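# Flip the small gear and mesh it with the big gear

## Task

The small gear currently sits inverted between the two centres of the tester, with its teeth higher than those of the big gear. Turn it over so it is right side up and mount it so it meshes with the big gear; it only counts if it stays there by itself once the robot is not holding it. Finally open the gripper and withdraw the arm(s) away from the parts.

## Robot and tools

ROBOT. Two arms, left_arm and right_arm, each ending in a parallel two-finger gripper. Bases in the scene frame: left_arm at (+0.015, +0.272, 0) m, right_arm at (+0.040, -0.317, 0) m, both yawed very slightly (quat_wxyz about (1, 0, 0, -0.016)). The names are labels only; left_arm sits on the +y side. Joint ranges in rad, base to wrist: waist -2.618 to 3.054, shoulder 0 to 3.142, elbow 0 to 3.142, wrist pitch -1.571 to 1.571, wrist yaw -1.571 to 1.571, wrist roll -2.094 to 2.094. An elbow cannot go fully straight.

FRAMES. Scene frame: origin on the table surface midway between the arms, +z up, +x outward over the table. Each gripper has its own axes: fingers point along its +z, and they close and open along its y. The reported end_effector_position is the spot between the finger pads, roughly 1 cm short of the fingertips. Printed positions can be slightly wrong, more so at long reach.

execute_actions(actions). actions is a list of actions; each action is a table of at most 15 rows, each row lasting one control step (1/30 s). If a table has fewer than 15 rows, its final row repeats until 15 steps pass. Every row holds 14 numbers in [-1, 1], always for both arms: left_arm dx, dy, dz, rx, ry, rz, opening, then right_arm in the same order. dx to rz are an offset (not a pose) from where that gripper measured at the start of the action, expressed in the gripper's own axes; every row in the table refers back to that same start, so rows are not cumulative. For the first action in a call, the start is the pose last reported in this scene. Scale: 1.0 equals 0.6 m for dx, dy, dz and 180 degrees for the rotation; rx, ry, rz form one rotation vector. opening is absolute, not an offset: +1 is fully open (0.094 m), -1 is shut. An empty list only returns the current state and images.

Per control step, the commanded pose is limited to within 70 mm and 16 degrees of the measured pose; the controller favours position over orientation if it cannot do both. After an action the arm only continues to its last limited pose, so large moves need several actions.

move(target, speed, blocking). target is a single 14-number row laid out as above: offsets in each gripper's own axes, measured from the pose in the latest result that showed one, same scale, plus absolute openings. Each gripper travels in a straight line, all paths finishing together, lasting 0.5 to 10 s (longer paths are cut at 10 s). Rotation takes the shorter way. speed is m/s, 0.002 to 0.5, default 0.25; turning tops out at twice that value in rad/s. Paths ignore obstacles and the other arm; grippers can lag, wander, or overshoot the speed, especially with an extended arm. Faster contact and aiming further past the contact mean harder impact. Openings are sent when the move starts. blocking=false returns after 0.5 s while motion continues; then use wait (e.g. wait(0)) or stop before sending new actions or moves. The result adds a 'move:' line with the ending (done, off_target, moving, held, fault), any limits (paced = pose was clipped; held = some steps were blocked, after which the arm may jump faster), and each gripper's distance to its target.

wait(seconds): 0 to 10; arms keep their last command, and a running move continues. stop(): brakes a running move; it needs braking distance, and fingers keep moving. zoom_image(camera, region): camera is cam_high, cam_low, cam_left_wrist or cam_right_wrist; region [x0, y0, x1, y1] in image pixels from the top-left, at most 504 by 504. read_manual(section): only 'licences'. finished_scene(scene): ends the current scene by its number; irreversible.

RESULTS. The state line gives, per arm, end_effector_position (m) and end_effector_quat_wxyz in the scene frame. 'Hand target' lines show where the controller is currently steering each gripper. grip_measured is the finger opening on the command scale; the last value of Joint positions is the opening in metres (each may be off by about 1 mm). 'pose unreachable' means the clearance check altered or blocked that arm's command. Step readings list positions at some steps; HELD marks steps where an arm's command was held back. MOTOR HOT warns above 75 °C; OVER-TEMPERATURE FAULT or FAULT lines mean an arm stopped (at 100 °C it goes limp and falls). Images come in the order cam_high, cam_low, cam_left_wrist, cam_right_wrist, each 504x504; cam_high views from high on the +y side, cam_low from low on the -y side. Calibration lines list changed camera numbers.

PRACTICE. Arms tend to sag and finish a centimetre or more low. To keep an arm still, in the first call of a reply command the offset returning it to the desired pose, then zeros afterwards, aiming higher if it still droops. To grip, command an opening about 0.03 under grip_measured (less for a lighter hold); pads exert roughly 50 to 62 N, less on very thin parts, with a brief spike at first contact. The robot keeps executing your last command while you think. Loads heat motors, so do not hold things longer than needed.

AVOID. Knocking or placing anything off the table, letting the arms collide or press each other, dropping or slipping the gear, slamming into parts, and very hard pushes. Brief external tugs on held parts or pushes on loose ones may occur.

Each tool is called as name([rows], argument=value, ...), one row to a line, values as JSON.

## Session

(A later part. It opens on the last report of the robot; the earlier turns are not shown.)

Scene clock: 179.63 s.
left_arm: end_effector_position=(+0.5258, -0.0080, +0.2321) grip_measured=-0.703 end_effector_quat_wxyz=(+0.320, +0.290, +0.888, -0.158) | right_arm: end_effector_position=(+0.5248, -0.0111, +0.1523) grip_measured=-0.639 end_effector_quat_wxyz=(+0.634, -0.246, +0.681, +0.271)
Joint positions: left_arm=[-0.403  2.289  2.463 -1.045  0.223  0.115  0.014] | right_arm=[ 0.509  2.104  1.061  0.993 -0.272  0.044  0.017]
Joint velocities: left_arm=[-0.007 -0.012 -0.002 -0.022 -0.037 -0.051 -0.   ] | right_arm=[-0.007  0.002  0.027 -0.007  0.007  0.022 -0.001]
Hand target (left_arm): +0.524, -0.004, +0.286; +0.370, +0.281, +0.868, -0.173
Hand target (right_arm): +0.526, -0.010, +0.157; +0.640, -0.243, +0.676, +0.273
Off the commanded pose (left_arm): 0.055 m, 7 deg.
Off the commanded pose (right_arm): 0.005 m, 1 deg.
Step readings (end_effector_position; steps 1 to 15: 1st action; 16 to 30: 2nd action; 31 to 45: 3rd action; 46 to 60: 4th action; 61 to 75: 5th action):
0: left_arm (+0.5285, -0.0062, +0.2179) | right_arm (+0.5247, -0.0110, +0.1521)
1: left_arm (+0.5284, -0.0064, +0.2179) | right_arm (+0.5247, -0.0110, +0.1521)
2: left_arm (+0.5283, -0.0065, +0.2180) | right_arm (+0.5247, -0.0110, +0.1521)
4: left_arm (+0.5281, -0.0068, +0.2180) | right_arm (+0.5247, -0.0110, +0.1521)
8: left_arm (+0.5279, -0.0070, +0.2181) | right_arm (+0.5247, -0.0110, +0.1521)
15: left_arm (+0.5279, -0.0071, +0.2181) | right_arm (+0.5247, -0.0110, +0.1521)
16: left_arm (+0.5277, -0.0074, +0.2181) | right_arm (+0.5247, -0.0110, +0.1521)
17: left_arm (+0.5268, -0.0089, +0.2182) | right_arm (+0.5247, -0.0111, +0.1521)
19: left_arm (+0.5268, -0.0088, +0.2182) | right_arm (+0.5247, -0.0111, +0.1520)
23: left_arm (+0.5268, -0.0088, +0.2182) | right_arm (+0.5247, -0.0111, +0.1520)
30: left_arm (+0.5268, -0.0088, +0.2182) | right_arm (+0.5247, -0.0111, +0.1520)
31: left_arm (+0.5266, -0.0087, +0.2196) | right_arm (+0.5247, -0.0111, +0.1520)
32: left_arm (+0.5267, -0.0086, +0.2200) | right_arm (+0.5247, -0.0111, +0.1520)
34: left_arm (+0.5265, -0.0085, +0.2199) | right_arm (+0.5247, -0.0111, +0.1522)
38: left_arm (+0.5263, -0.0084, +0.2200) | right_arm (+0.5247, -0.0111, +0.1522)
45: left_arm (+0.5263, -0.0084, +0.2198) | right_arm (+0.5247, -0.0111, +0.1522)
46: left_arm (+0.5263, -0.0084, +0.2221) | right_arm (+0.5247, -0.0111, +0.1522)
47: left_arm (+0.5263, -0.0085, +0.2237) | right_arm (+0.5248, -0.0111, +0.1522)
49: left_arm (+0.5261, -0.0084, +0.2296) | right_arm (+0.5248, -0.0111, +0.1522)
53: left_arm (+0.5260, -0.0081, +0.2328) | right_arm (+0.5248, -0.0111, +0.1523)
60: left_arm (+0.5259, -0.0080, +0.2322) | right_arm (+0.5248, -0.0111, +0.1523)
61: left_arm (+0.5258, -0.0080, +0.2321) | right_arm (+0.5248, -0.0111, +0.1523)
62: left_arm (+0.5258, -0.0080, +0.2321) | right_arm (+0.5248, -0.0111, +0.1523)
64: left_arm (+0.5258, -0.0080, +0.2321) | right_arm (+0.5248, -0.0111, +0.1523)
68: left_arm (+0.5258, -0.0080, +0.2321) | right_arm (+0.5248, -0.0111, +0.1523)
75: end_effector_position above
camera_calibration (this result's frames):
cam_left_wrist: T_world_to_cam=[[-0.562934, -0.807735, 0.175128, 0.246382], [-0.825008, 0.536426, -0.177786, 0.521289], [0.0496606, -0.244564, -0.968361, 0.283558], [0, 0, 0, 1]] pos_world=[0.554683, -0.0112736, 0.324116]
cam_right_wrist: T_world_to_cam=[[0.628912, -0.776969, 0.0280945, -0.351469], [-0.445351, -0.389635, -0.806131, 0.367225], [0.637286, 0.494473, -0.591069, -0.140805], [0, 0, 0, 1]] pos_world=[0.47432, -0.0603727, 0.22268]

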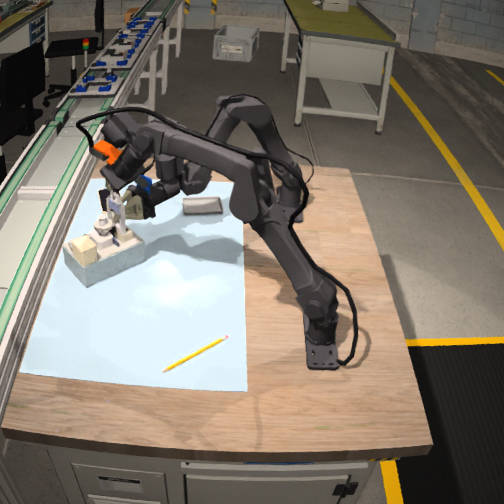

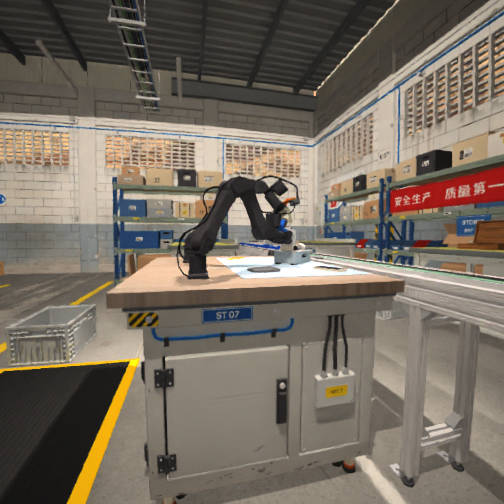

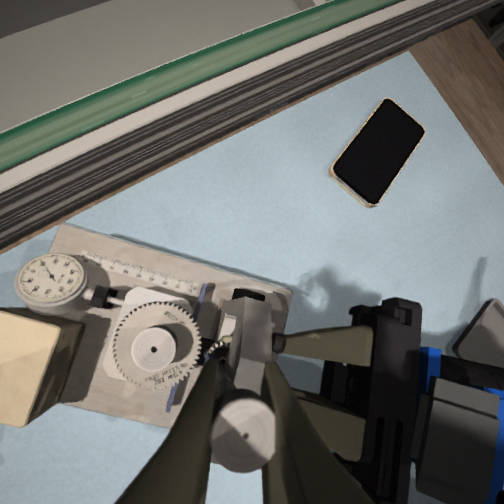

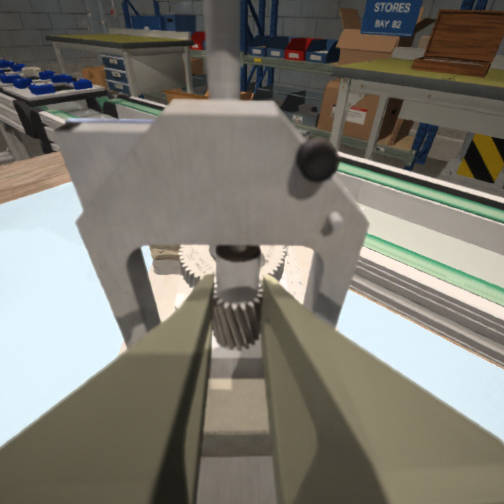

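execute_actions([
  [[-0.055,-0.006,-0.065,0,-0.036,0,-0.73, -0.012,0,0.002,0,-0.01,0,-0.68],[-0.055,-0.006,-0.065,0,-0.036,0,-0.73, -0.012,0,0.002,0,-0.01,0,-0.68],[-0.055,-0.006,-0.065,0,-0.036,0,-0.73, -0.012,0,0.002,0,-0.01,0,-0.68],[-0.055,-0.006,-0.065,0,-0.036,0,-0.73, -0.02,0,0.002,0,-0.017,0,-0.68]],
  [[-0.055,-0.006,-0.065,0,-0.036,0,-0.73, -0.008,0,0.002,0,-0.005,0,-0.68]],
])

Scene clock: 180.87 s.
left_arm: end_effector_position=(+0.5258, -0.0080, +0.2321) grip_measured=-0.703 end_effector_quat_wxyz=(+0.320, +0.290, +0.888, -0.158) | right_arm: end_effector_position=(+0.5252, -0.0109, +0.1555) grip_measured=-0.639 end_effector_quat_wxyz=(+0.641, -0.243, +0.674, +0.274)
Joint positions: left_arm=[-0.403  2.289  2.463 -1.045  0.223  0.115  0.014] | right_arm=[ 0.509  2.111  1.061  1.021 -0.272  0.05   0.017]
Joint velocities: left_arm=[-0.002 -0.002  0.002 -0.051 -0.022 -0.037 -0.   ] | right_arm=[-0.022 -0.007 -0.007  0.081 -0.037 -0.022 -0.   ]
Hand target (left_arm): +0.524, -0.005, +0.282; +0.369, +0.281, +0.869, -0.173
Hand target (right_arm): +0.526, -0.010, +0.160; +0.646, -0.241, +0.669, +0.276
Off the commanded pose (left_arm): 0.051 m, 6 deg.
Off the commanded pose (right_arm): 0.005 m, 1 deg.
Step readings (end_effector_position; steps 1 to 15: 1st action; 16 to 30: 2nd action):
0: left_arm (+0.5258, -0.0080, +0.2321) | right_arm (+0.5248, -0.0111, +0.1523)
1: left_arm (+0.5258, -0.0080, +0.2321) | right_arm (+0.5248, -0.0111, +0.1525)
2: left_arm (+0.5258, -0.0080, +0.2321) | right_arm (+0.5248, -0.0111, +0.1527)
4: left_arm (+0.5258, -0.0080, +0.2321) | right_arm (+0.5248, -0.0111, +0.1534)
8: left_arm (+0.5258, -0.0080, +0.2321) | right_arm (+0.5251, -0.0109, +0.1550)
15: left_arm (+0.5258, -0.0080, +0.2321) | right_arm (+0.5252, -0.0109, +0.1554)
16: left_arm (+0.5258, -0.0080, +0.2321) | right_arm (+0.5252, -0.0109, +0.1555)
17: left_arm (+0.5258, -0.0080, +0.2321) | right_arm (+0.5252, -0.0109, +0.1555)
19: left_arm (+0.5258, -0.0080, +0.2321) | right_arm (+0.5252, -0.0109, +0.1555)
23: left_arm (+0.5258, -0.0080, +0.2321) | right_arm (+0.5252, -0.0109, +0.1555)
30: end_effector_position above
camera_calibration (this result's frames):
cam_left_wrist: T_world_to_cam=[[-0.562934, -0.807735, 0.175128, 0.246382], [-0.825008, 0.536426, -0.177786, 0.521289], [0.0496606, -0.244564, -0.968361, 0.283558], [0, 0, 0, 1]] pos_world=[0.554683, -0.0112736, 0.324116]
cam_right_wrist: T_world_to_cam=[[0.628331, -0.777475, 0.0270656, -0.351199], [-0.432974, -0.378397, -0.818137, 0.365634], [0.646323, 0.502343, -0.574385, -0.146505], [0, 0, 0, 1]] pos_world=[0.473669, -0.0610977, 0.224494]

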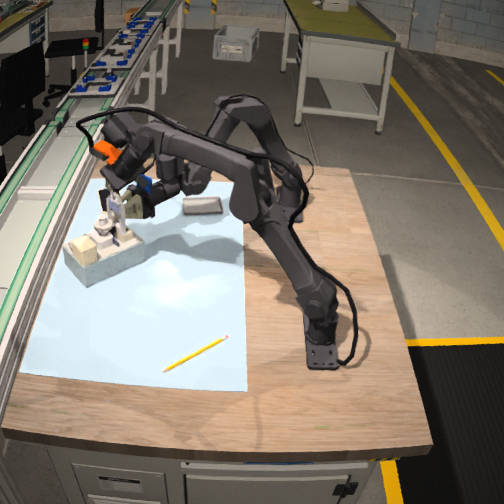

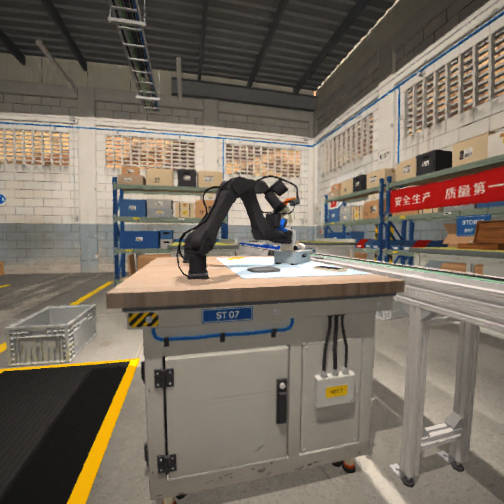

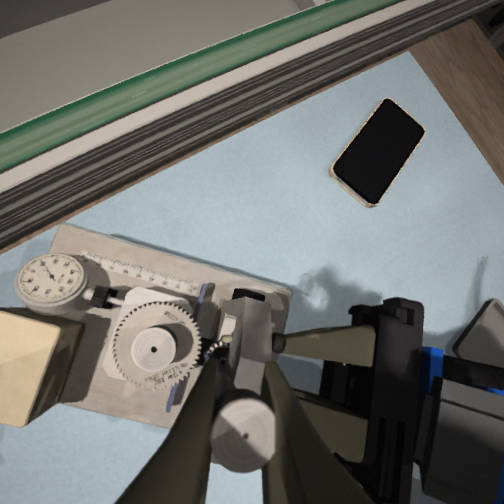

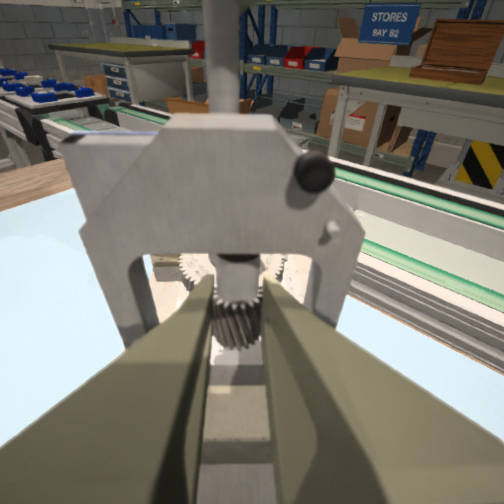

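execute_actions([
  [[-0.055,-0.006,-0.065,0,-0.036,0,-0.73, -0.022,0,0.002,0,-0.015,0,-0.68]],
  [[-0.055,-0.006,-0.065,0,-0.036,0,-0.73, -0.01,0,0.002,0,-0.005,0,-0.68]],
])

zoom_image(camera="cam_right_wrist", region=[130, 220, 350, 440])

Scene clock: 182.03 s.
left_arm: end_effector_position=(+0.5258, -0.0080, +0.2321) grip_measured=-0.703 end_effector_quat_wxyz=(+0.320, +0.290, +0.888, -0.158) | right_arm: end_effector_position=(+0.5252, -0.0109, +0.1584) grip_measured=-0.639 end_effector_quat_wxyz=(+0.645, -0.242, +0.671, +0.276)
Joint positions: left_arm=[-0.403  2.289  2.463 -1.045  0.223  0.115  0.014] | right_arm=[ 0.509  2.111  1.061  1.033 -0.272  0.053  0.017]
Joint velocities: left_arm=[-0.012 -0.002  0.002  0.022  0.022 -0.037  0.001] | right_arm=[ 0.002  0.007  0.002 -0.007 -0.095 -0.051  0.   ]
Hand target (left_arm): +0.524, -0.005, +0.282; +0.369, +0.281, +0.869, -0.173
Hand target (right_arm): +0.526, -0.010, +0.165; +0.650, -0.239, +0.665, +0.278
Off the commanded pose (left_arm): 0.051 m, 6 deg.
Off the commanded pose (right_arm): 0.006 m, 1 deg.
Step readings (end_effector_position; steps 1 to 15: 1st action; 16 to 30: 2nd action):
0: left_arm (+0.5258, -0.0080, +0.2321) | right_arm (+0.5252, -0.0109, +0.1555)
1: left_arm (+0.5258, -0.0080, +0.2321) | right_arm (+0.5252, -0.0109, +0.1557)
2: left_arm (+0.5258, -0.0080, +0.2321) | right_arm (+0.5252, -0.0109, +0.1562)
4: left_arm (+0.5258, -0.0080, +0.2321) | right_arm (+0.5252, -0.0109, +0.1571)
8: left_arm (+0.5258, -0.0080, +0.2321) | right_arm (+0.5252, -0.0109, +0.1581)
15: left_arm (+0.5258, -0.0080, +0.2321) | right_arm (+0.5252, -0.0109, +0.1586)
16: left_arm (+0.5258, -0.0080, +0.2321) | right_arm (+0.5252, -0.0109, +0.1586)
17: left_arm (+0.5258, -0.0080, +0.2321) | right_arm (+0.5252, -0.0109, +0.1586)
19: left_arm (+0.5258, -0.0080, +0.2321) | right_arm (+0.5252, -0.0109, +0.1585)
23: left_arm (+0.5258, -0.0080, +0.2321) | right_arm (+0.5252, -0.0109, +0.1584)
30: end_effector_position above
camera_calibration (this result's frames):
cam_left_wrist: T_world_to_cam=[[-0.562934, -0.807735, 0.175128, 0.246382], [-0.825008, 0.536426, -0.177786, 0.521289], [0.0496606, -0.244564, -0.968361, 0.283558], [0, 0, 0, 1]] pos_world=[0.554683, -0.0112736, 0.324116]
cam_right_wrist: T_world_to_cam=[[0.628058, -0.777744, 0.0256323, -0.350922], [-0.426513, -0.371603, -0.82462, 0.36572], [0.650868, 0.506976, -0.565107, -0.148723], [0, 0, 0, 1]] pos_world=[0.473183, -0.0616263, 0.226531]

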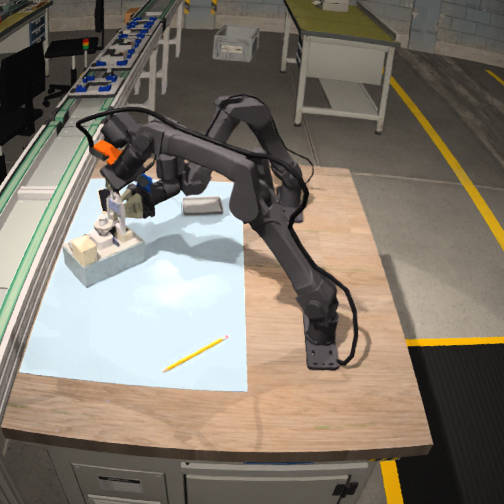

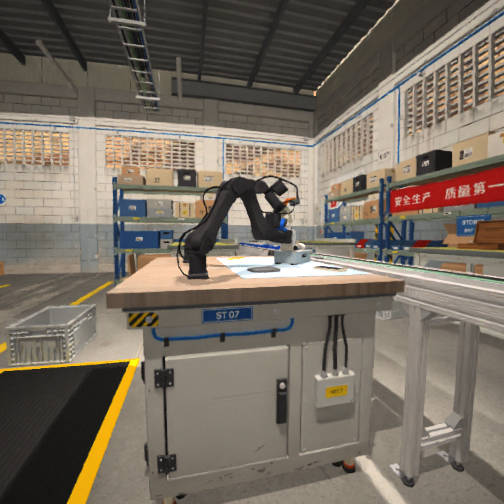

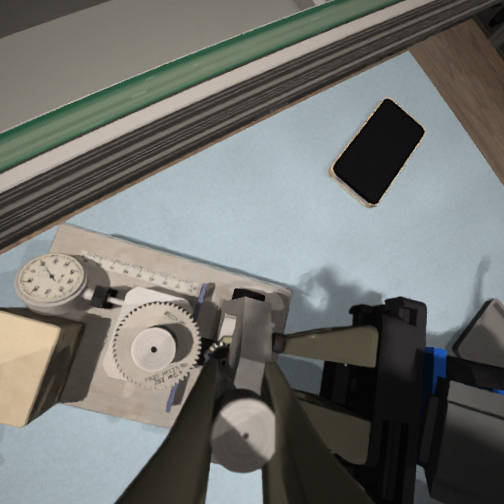

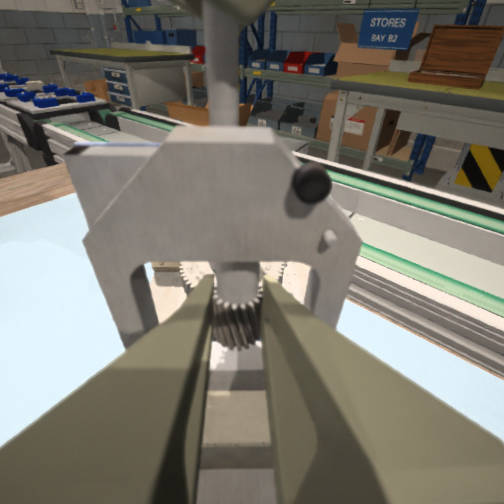

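Region (130, 220, 350, 440) of cam_right_wrist's 504x504 image, scaled by 2.291, with more detail than that image has.

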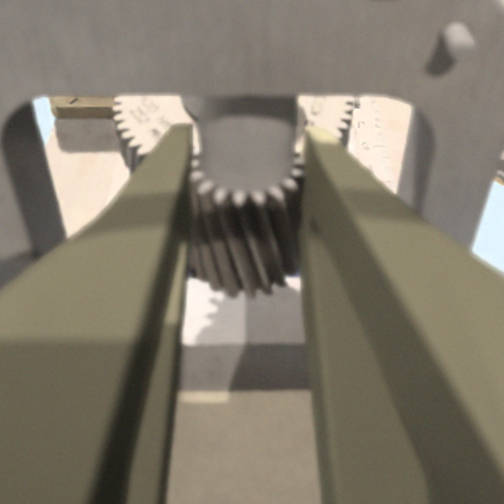

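zoom_image(camera="cam_right_wrist", region=[200, 310, 280, 390])

zoom_image(camera="cam_left_wrist", region=[60, 240, 300, 440])

Region (200, 310, 280, 390) of cam_right_wrist's 504x504 image, scaled by 6.300, with more detail than that image has.

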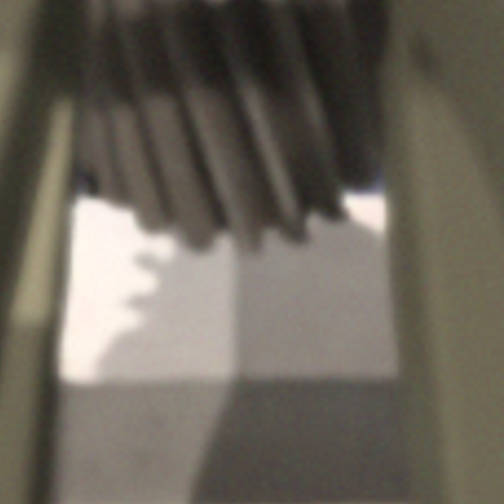

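Region (60, 240, 300, 440) of cam_left_wrist's 504x504 image, scaled by 2.100, with more detail than that image has.

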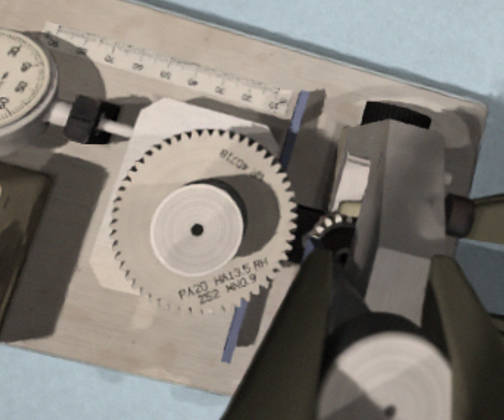

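execute_actions([
  [[-0.055,-0.006,-0.065,0,-0.036,0,-0.73, -0.012,0.002,0.008,0,-0.006,0,-0.68],[-0.055,-0.006,-0.065,0,-0.036,0,-0.73, -0.012,0.002,0.008,0,-0.006,0,-0.68],[-0.055,-0.006,-0.065,0,-0.036,0,-0.73, -0.014,0.004,0.015,0,-0.007,0,-0.68],[-0.055,-0.006,-0.065,0,-0.036,0,-0.73, -0.014,0.004,0.015,0,-0.007,0,-0.68],[-0.055,-0.006,-0.065,0,-0.036,0,-0.73, -0.018,0.006,0.022,0,-0.01,0,-0.68]],
  [[-0.055,-0.006,-0.065,0,-0.036,0,-0.73, -0.01,0,0.002,0,-0.005,0,-0.68]],
])

zoom_image(camera="cam_left_wrist", region=[60, 240, 300, 440])

Scene clock: 183.53 s.
left_arm: end_effector_position=(+0.5258, -0.0080, +0.2321) grip_measured=-0.703 end_effector_quat_wxyz=(+0.320, +0.290, +0.888, -0.158) | right_arm: end_effector_position=(+0.5301, -0.0104, +0.1528) grip_measured=-0.639 end_effector_quat_wxyz=(+0.644, -0.237, +0.675, +0.271)
Joint positions: left_arm=[-0.403  2.289  2.463 -1.045  0.223  0.115  0.014] | right_arm=[ 0.51   2.131  1.078  1.027 -0.257  0.053  0.017]
Joint velocities: left_arm=[ 0.002 -0.017  0.007  0.066 -0.037 -0.037  0.002] | right_arm=[ 0.002  0.002 -0.007  0.022  0.022 -0.022 -0.001]
Hand target (left_arm): +0.524, -0.005, +0.282; +0.369, +0.281, +0.869, -0.173
Hand target (right_arm): +0.531, -0.010, +0.159; +0.649, -0.235, +0.670, +0.273
Off the commanded pose (left_arm): 0.051 m, 6 deg.
Off the commanded pose (right_arm): 0.006 m, 1 deg.
Step readings (end_effector_position; steps 1 to 15: 1st action; 16 to 30: 2nd action):
0: left_arm (+0.5258, -0.0080, +0.2321) | right_arm (+0.5252, -0.0109, +0.1584)
1: left_arm (+0.5258, -0.0080, +0.2321) | right_arm (+0.5252, -0.0109, +0.1583)
2: left_arm (+0.5258, -0.0080, +0.2321) | right_arm (+0.5252, -0.0109, +0.1581)
4: left_arm (+0.5258, -0.0080, +0.2321) | right_arm (+0.5255, -0.0110, +0.1566)
8: left_arm (+0.5258, -0.0080, +0.2321) | right_arm (+0.5294, -0.0100, +0.1531)
15: left_arm (+0.5258, -0.0080, +0.2321) | right_arm (+0.5301, -0.0104, +0.1528)
16: left_arm (+0.5258, -0.0080, +0.2321) | right_arm (+0.5301, -0.0104, +0.1528)
17: left_arm (+0.5258, -0.0080, +0.2321) | right_arm (+0.5301, -0.0104, +0.1528)
19: left_arm (+0.5258, -0.0080, +0.2321) | right_arm (+0.5301, -0.0104, +0.1528)
23: left_arm (+0.5258, -0.0080, +0.2321) | right_arm (+0.5301, -0.0104, +0.1528)
30: end_effector_position above
camera_calibration (this result's frames):
cam_left_wrist: T_world_to_cam=[[-0.562934, -0.807735, 0.175128, 0.246382], [-0.825008, 0.536426, -0.177786, 0.521289], [0.0496606, -0.244564, -0.968361, 0.283558], [0, 0, 0, 1]] pos_world=[0.554683, -0.0112736, 0.324116]
cam_right_wrist: T_world_to_cam=[[0.61782, -0.785948, 0.0241681, -0.347924], [-0.438024, -0.369523, -0.819504, 0.368747], [0.653018, 0.49572, -0.572563, -0.155403], [0, 0, 0, 1]] pos_world=[0.477956, -0.0601534, 0.22162]

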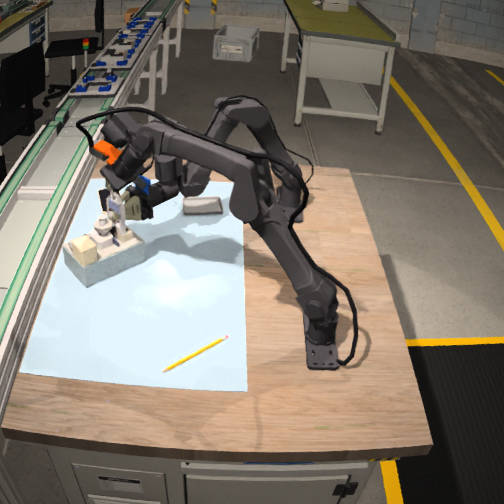

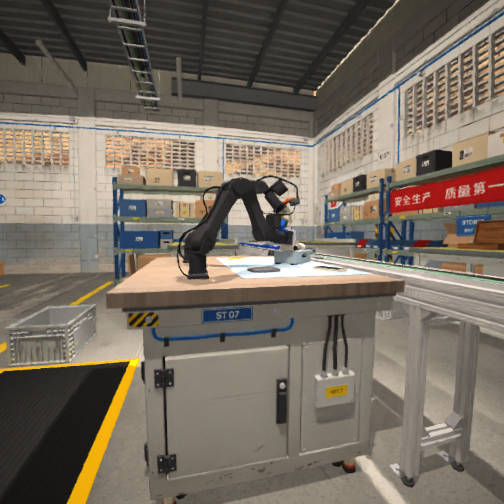

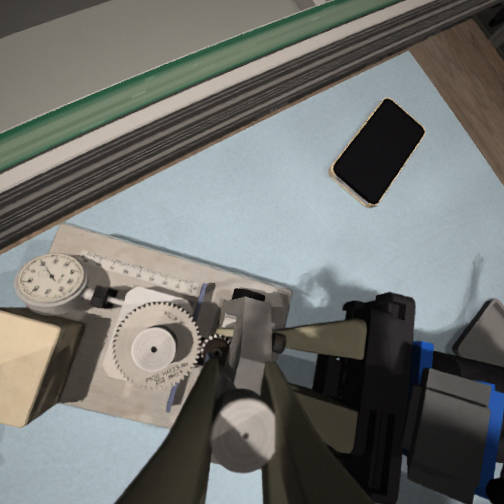

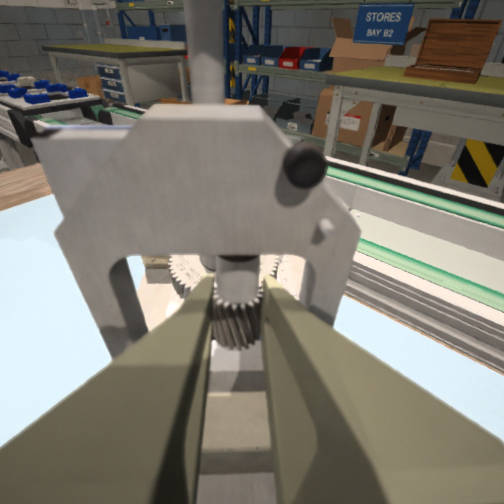

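Region (60, 240, 300, 440) of cam_left_wrist's 504x504 image, scaled by 2.100, with more detail than that image has.

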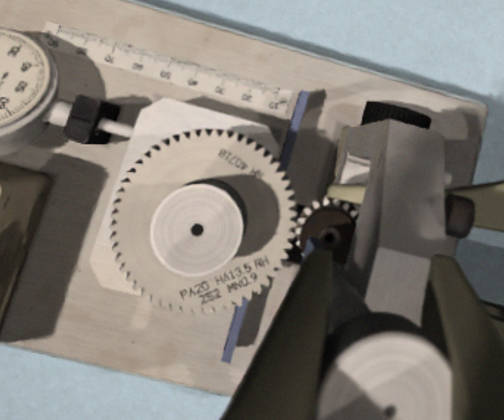

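execute_actions([
  [[-0.055,-0.006,-0.065,0,-0.036,0,-0.73, -0.024,0.008,0.002,-0.008,-0.017,0,-0.68]],
  [[-0.055,-0.006,-0.065,0,-0.036,0,-0.73, -0.014,0.004,0.002,-0.003,-0.008,0,-0.68]],
])

zoom_image(camera="cam_left_wrist", region=[60, 240, 300, 440])

Scene clock: 185.20 s.
left_arm: end_effector_position=(+0.5258, -0.0080, +0.2321) grip_measured=-0.703 end_effector_quat_wxyz=(+0.320, +0.290, +0.888, -0.158) | right_arm: end_effector_position=(+0.5288, -0.0088, +0.1580) grip_measured=-0.639 end_effector_quat_wxyz=(+0.649, -0.239, +0.667, +0.277)
Joint positions: left_arm=[-0.403  2.289  2.463 -1.045  0.223  0.115  0.014] | right_arm=[ 0.51   2.131  1.078  1.048 -0.269  0.059  0.017]
Joint velocities: left_arm=[-0.002 -0.007 -0.017 -0.022  0.037 -0.007  0.   ] | right_arm=[ 0.017  0.002  0.002  0.051 -0.037 -0.051 -0.001]
Hand target (left_arm): +0.524, -0.005, +0.282; +0.369, +0.281, +0.869, -0.173
Hand target (right_arm): +0.528, -0.007, +0.167; +0.656, -0.238, +0.658, +0.283
Off the commanded pose (left_arm): 0.051 m, 6 deg.
Off the commanded pose (right_arm): 0.009 m, 2 deg.
Step readings (end_effector_position; steps 1 to 15: 1st action; 16 to 30: 2nd action):
0: left_arm (+0.5258, -0.0080, +0.2321) | right_arm (+0.5301, -0.0104, +0.1528)
1: left_arm (+0.5258, -0.0080, +0.2321) | right_arm (+0.5301, -0.0103, +0.1533)
2: left_arm (+0.5258, -0.0080, +0.2321) | right_arm (+0.5298, -0.0100, +0.1539)
4: left_arm (+0.5258, -0.0080, +0.2321) | right_arm (+0.5294, -0.0095, +0.1555)
8: left_arm (+0.5258, -0.0080, +0.2321) | right_arm (+0.5290, -0.0090, +0.1572)
15: left_arm (+0.5258, -0.0080, +0.2321) | right_arm (+0.5288, -0.0088, +0.1580)
16: left_arm (+0.5258, -0.0080, +0.2321) | right_arm (+0.5288, -0.0088, +0.1580)
17: left_arm (+0.5258, -0.0080, +0.2321) | right_arm (+0.5288, -0.0088, +0.1580)
19: left_arm (+0.5258, -0.0080, +0.2321) | right_arm (+0.5288, -0.0088, +0.1580)
23: left_arm (+0.5258, -0.0080, +0.2321) | right_arm (+0.5288, -0.0088, +0.1580)
30: end_effector_position above
camera_calibration (this result's frames):
cam_left_wrist: T_world_to_cam=[[-0.562934, -0.807735, 0.175128, 0.246382], [-0.825008, 0.536426, -0.177786, 0.521289], [0.0496606, -0.244564, -0.968361, 0.283558], [0, 0, 0, 1]] pos_world=[0.554683, -0.0112736, 0.324116]
cam_right_wrist: T_world_to_cam=[[0.62636, -0.779213, 0.0223824, -0.350206], [-0.421474, -0.362671, -0.831161, 0.366147], [0.655769, 0.511173, -0.555581, -0.156348], [0, 0, 0, 1]] pos_world=[0.476205, -0.0601734, 0.225302]

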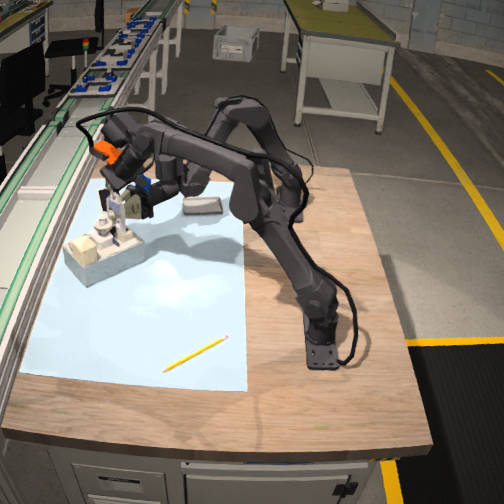

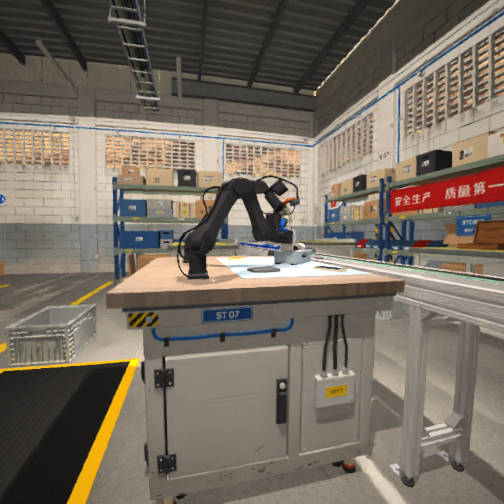

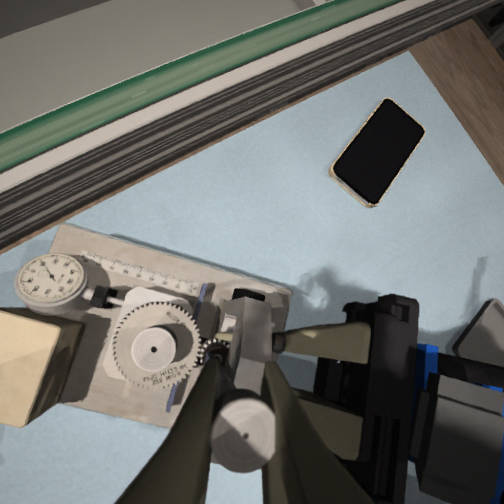

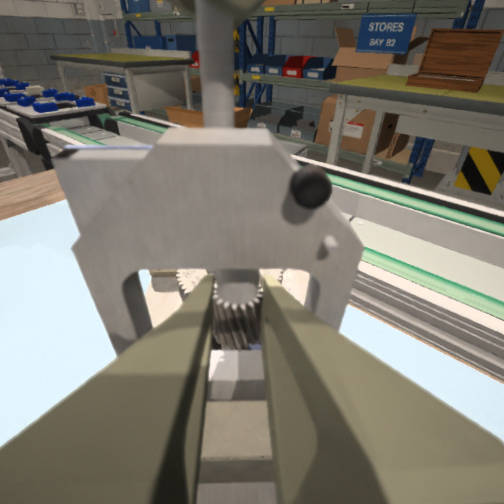

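Region (60, 240, 300, 440) of cam_left_wrist's 504x504 image, scaled by 2.100, with more detail than that image has.

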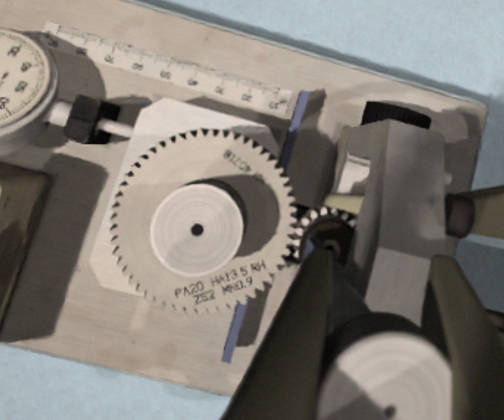

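zoom_image(camera="cam_right_wrist", region=[190, 290, 290, 390])

Region (190, 290, 290, 390) of cam_right_wrist's 504x504 image, scaled by 5.040, with more detail than that image has.

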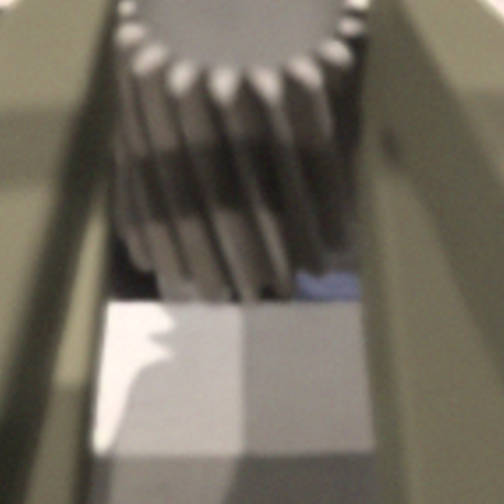

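execute_actions([
  [[-0.055,-0.006,-0.065,0,-0.036,0,-0.73, -0.02,0.008,0.006,-0.008,-0.012,0,-0.68],[-0.055,-0.006,-0.065,0,-0.036,0,-0.73, -0.02,0.008,0.006,-0.008,-0.012,0,-0.68],[-0.055,-0.006,-0.065,0,-0.036,0,-0.73, -0.02,0.008,0.006,-0.008,-0.012,0,-0.68],[-0.055,-0.006,-0.065,0,-0.036,0,-0.73, -0.024,0.011,0.014,-0.01,-0.014,0,-0.68]],
  [[-0.055,-0.006,-0.065,0,-0.036,0,-0.73, -0.012,0.003,0.002,-0.002,-0.006,0,-0.68]],
])

zoom_image(camera="cam_left_wrist", region=[60, 240, 300, 440])

zoom_image(camera="cam_right_wrist", region=[170, 260, 310, 400])

Scene clock: 186.60 s.
left_arm: end_effector_position=(+0.5258, -0.0080, +0.2321) grip_measured=-0.703 end_effector_quat_wxyz=(+0.320, +0.290, +0.888, -0.158) | right_arm: end_effector_position=(+0.5277, -0.0072, +0.1554) grip_measured=-0.639 end_effector_quat_wxyz=(+0.646, -0.241, +0.667, +0.282)
Joint positions: left_arm=[-0.403  2.289  2.463 -1.045  0.223  0.115  0.014] | right_arm=[ 0.51   2.137  1.078  1.052 -0.28   0.063  0.017]
Joint velocities: left_arm=[ 0.007 -0.002  0.007 -0.022 -0.007 -0.022 -0.001] | right_arm=[ 0.017 -0.002 -0.022 -0.095 -0.007 -0.022  0.001]
Hand target (left_arm): +0.524, -0.005, +0.282; +0.369, +0.281, +0.869, -0.173
Hand target (right_arm): +0.528, -0.005, +0.163; +0.651, -0.241, +0.660, +0.286
Off the commanded pose (left_arm): 0.051 m, 6 deg.
Off the commanded pose (right_arm): 0.008 m, 1 deg.
Step readings (end_effector_position; steps 1 to 15: 1st action; 16 to 30: 2nd action):
0: left_arm (+0.5258, -0.0080, +0.2321) | right_arm (+0.5288, -0.0088, +0.1580)
1: left_arm (+0.5258, -0.0080, +0.2321) | right_arm (+0.5287, -0.0087, +0.1580)
2: left_arm (+0.5258, -0.0080, +0.2321) | right_arm (+0.5285, -0.0084, +0.1580)
4: left_arm (+0.5258, -0.0080, +0.2321) | right_arm (+0.5281, -0.0080, +0.1578)
8: left_arm (+0.5258, -0.0080, +0.2321) | right_arm (+0.5278, -0.0074, +0.1554)
15: left_arm (+0.5258, -0.0080, +0.2321) | right_arm (+0.5277, -0.0072, +0.1554)
16: left_arm (+0.5258, -0.0080, +0.2321) | right_arm (+0.5277, -0.0072, +0.1554)
17: left_arm (+0.5258, -0.0080, +0.2321) | right_arm (+0.5277, -0.0072, +0.1554)
19: left_arm (+0.5258, -0.0080, +0.2321) | right_arm (+0.5277, -0.0072, +0.1554)
23: left_arm (+0.5258, -0.0080, +0.2321) | right_arm (+0.5277, -0.0072, +0.1554)
30: end_effector_position above
camera_calibration (this result's frames):
cam_left_wrist: T_world_to_cam=[[-0.562934, -0.807735, 0.175128, 0.246382], [-0.825008, 0.536426, -0.177786, 0.521289], [0.0496606, -0.244564, -0.968361, 0.283558], [0, 0, 0, 1]] pos_world=[0.554683, -0.0112736, 0.324116]
cam_right_wrist: T_world_to_cam=[[0.635312, -0.772036, 0.0184298, -0.352222], [-0.420973, -0.366231, -0.829853, 0.363593], [0.647426, 0.519457, -0.557677, -0.153049], [0, 0, 0, 1]] pos_world=[0.475922, -0.0592669, 0.222868]

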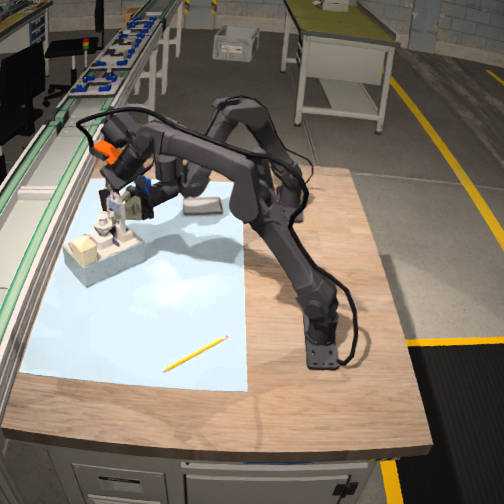

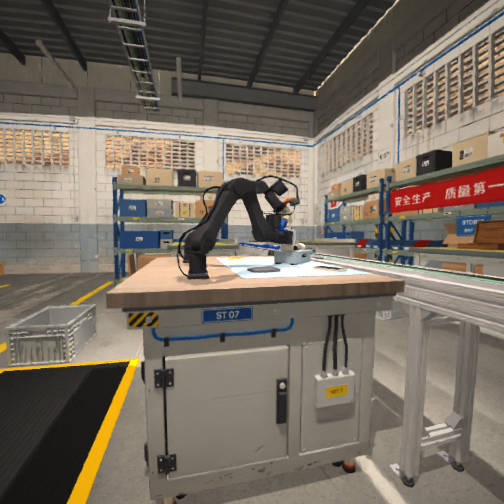

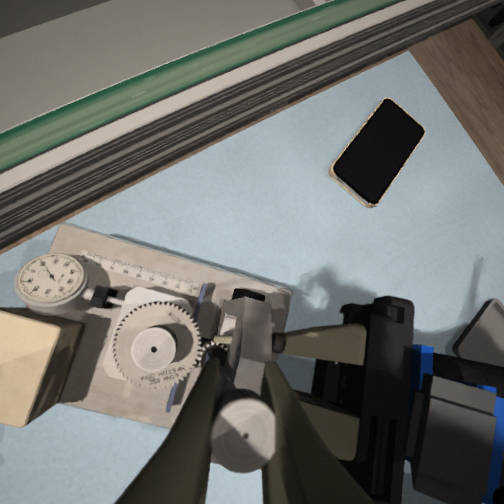

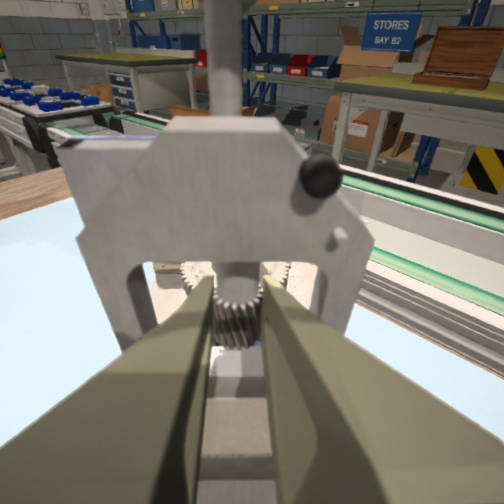

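Region (60, 240, 300, 440) of cam_left_wrist's 504x504 image, scaled by 2.100, with more detail than that image has.

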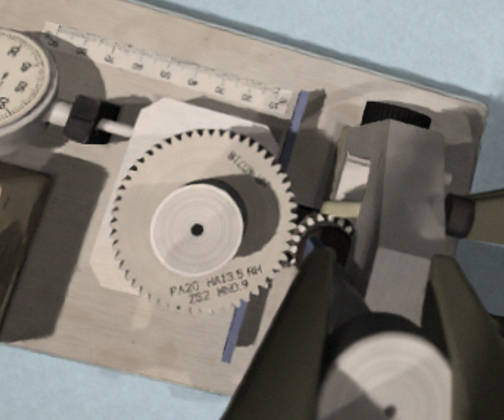

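Region (170, 260, 310, 400) of cam_right_wrist's 504x504 image, scaled by 3.600, with more detail than that image has.

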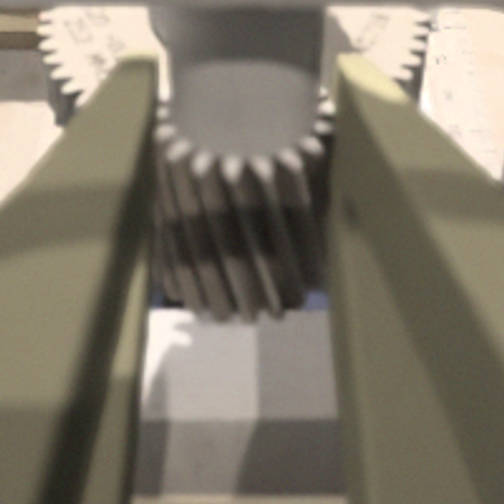

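execute_actions([
  [[-0.055,-0.006,-0.065,0,-0.036,0,-0.73, -0.022,0.004,0.008,-0.003,-0.006,0,-0.68],[-0.055,-0.006,-0.065,0,-0.036,0,-0.73, -0.022,0.004,0.008,-0.003,-0.006,0,-0.68],[-0.055,-0.006,-0.065,0,-0.036,0,-0.73, -0.022,0.004,0.008,-0.003,-0.006,0,-0.68],[-0.055,-0.006,-0.065,0,-0.036,0,-0.73, -0.03,0.006,0.014,-0.004,-0.006,0,-0.68]],
  [[-0.055,-0.006,-0.065,0,-0.036,0,-0.73, -0.012,0.003,0.003,-0.002,-0.006,0,-0.68]],
])

zoom_image(camera="cam_left_wrist", region=[60, 240, 300, 440])

zoom_image(camera="cam_right_wrist", region=[170, 260, 310, 400])

Scene clock: 187.97 s.
left_arm: end_effector_position=(+0.5258, -0.0080, +0.2321) grip_measured=-0.703 end_effector_quat_wxyz=(+0.320, +0.290, +0.888, -0.158) | right_arm: end_effector_position=(+0.5289, -0.0066, +0.1554) grip_measured=-0.639 end_effector_quat_wxyz=(+0.644, -0.242, +0.669, +0.282)
Joint positions: left_arm=[-0.403  2.289  2.463 -1.045  0.223  0.115  0.014] | right_arm=[ 0.51   2.137  1.086  1.039 -0.28   0.063  0.017]
Joint velocities: left_arm=[ 0.007 -0.007 -0.012 -0.051  0.066 -0.022 -0.   ] | right_arm=[-0.007 -0.002  0.002  0.037 -0.037 -0.037 -0.   ]
Hand target (left_arm): +0.524, -0.005, +0.282; +0.369, +0.281, +0.869, -0.173
Hand target (right_arm): +0.529, -0.004, +0.162; +0.649, -0.241, +0.663, +0.286
Off the commanded pose (left_arm): 0.051 m, 6 deg.
Off the commanded pose (right_arm): 0.007 m, 1 deg.
Step readings (end_effector_position; steps 1 to 15: 1st action; 16 to 30: 2nd action):
0: left_arm (+0.5258, -0.0080, +0.2321) | right_arm (+0.5277, -0.0072, +0.1554)
1: left_arm (+0.5258, -0.0080, +0.2321) | right_arm (+0.5277, -0.0072, +0.1553)
2: left_arm (+0.5258, -0.0080, +0.2321) | right_arm (+0.5277, -0.0072, +0.1551)
4: left_arm (+0.5258, -0.0080, +0.2321) | right_arm (+0.5279, -0.0071, +0.1553)
8: left_arm (+0.5258, -0.0080, +0.2321) | right_arm (+0.5289, -0.0066, +0.1552)
15: left_arm (+0.5258, -0.0080, +0.2321) | right_arm (+0.5289, -0.0066, +0.1551)
16: left_arm (+0.5258, -0.0080, +0.2321) | right_arm (+0.5289, -0.0066, +0.1553)
17: left_arm (+0.5258, -0.0080, +0.2321) | right_arm (+0.5289, -0.0066, +0.1554)
19: left_arm (+0.5258, -0.0080, +0.2321) | right_arm (+0.5289, -0.0066, +0.1554)
23: left_arm (+0.5258, -0.0080, +0.2321) | right_arm (+0.5289, -0.0066, +0.1554)
30: end_effector_position above
camera_calibration (this result's frames):
cam_left_wrist: T_world_to_cam=[[-0.562934, -0.807735, 0.175128, 0.246382], [-0.825008, 0.536426, -0.177786, 0.521289], [0.0496606, -0.244564, -0.968361, 0.283558], [0, 0, 0, 1]] pos_world=[0.554683, -0.0112736, 0.324116]
cam_right_wrist: T_world_to_cam=[[0.635402, -0.771989, 0.0172384, -0.352372], [-0.42518, -0.368414, -0.826736, 0.366019], [0.644582, 0.517981, -0.562326, -0.151995], [0, 0, 0, 1]] pos_world=[0.477495, -0.0584501, 0.223204]

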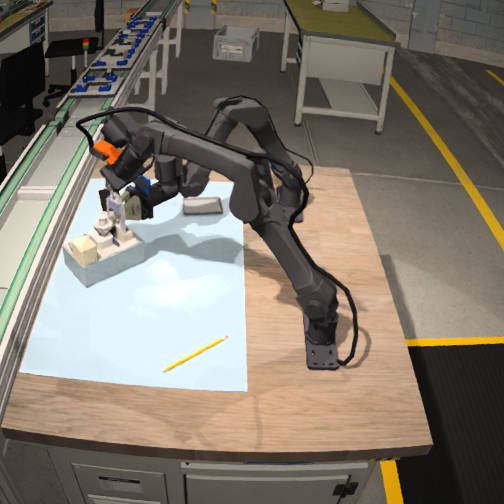

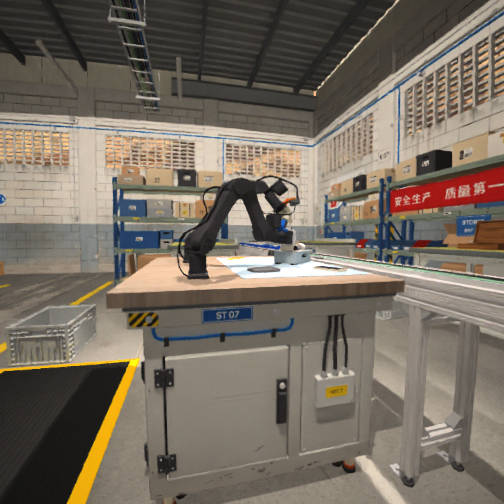

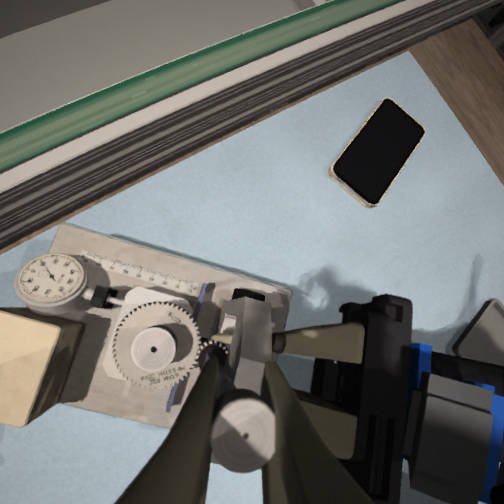

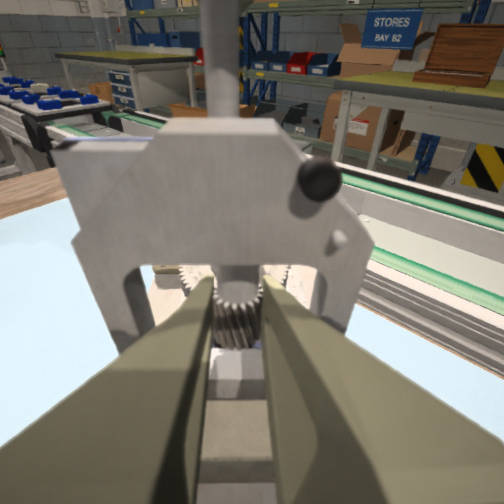

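Region (60, 240, 300, 440) of cam_left_wrist's 504x504 image, scaled by 2.100, with more detail than that image has.

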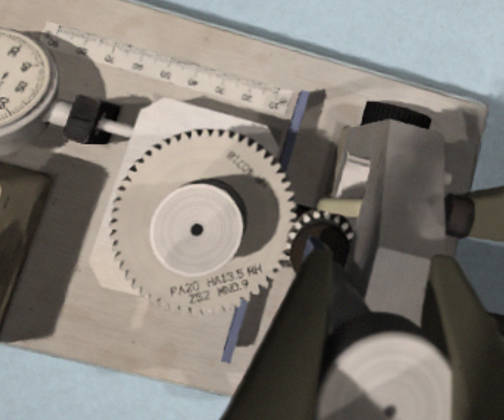

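Region (170, 260, 310, 400) of cam_right_wrist's 504x504 image, scaled by 3.600, with more detail than that image has.

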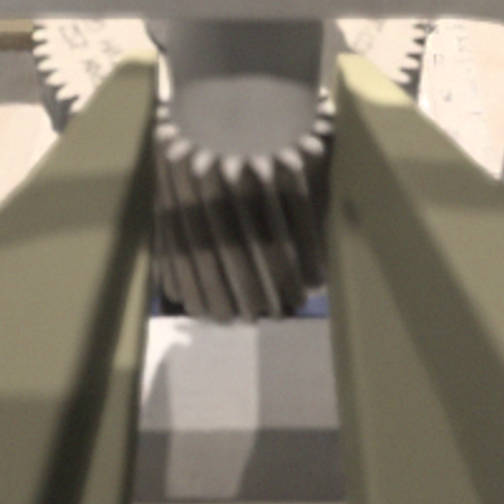

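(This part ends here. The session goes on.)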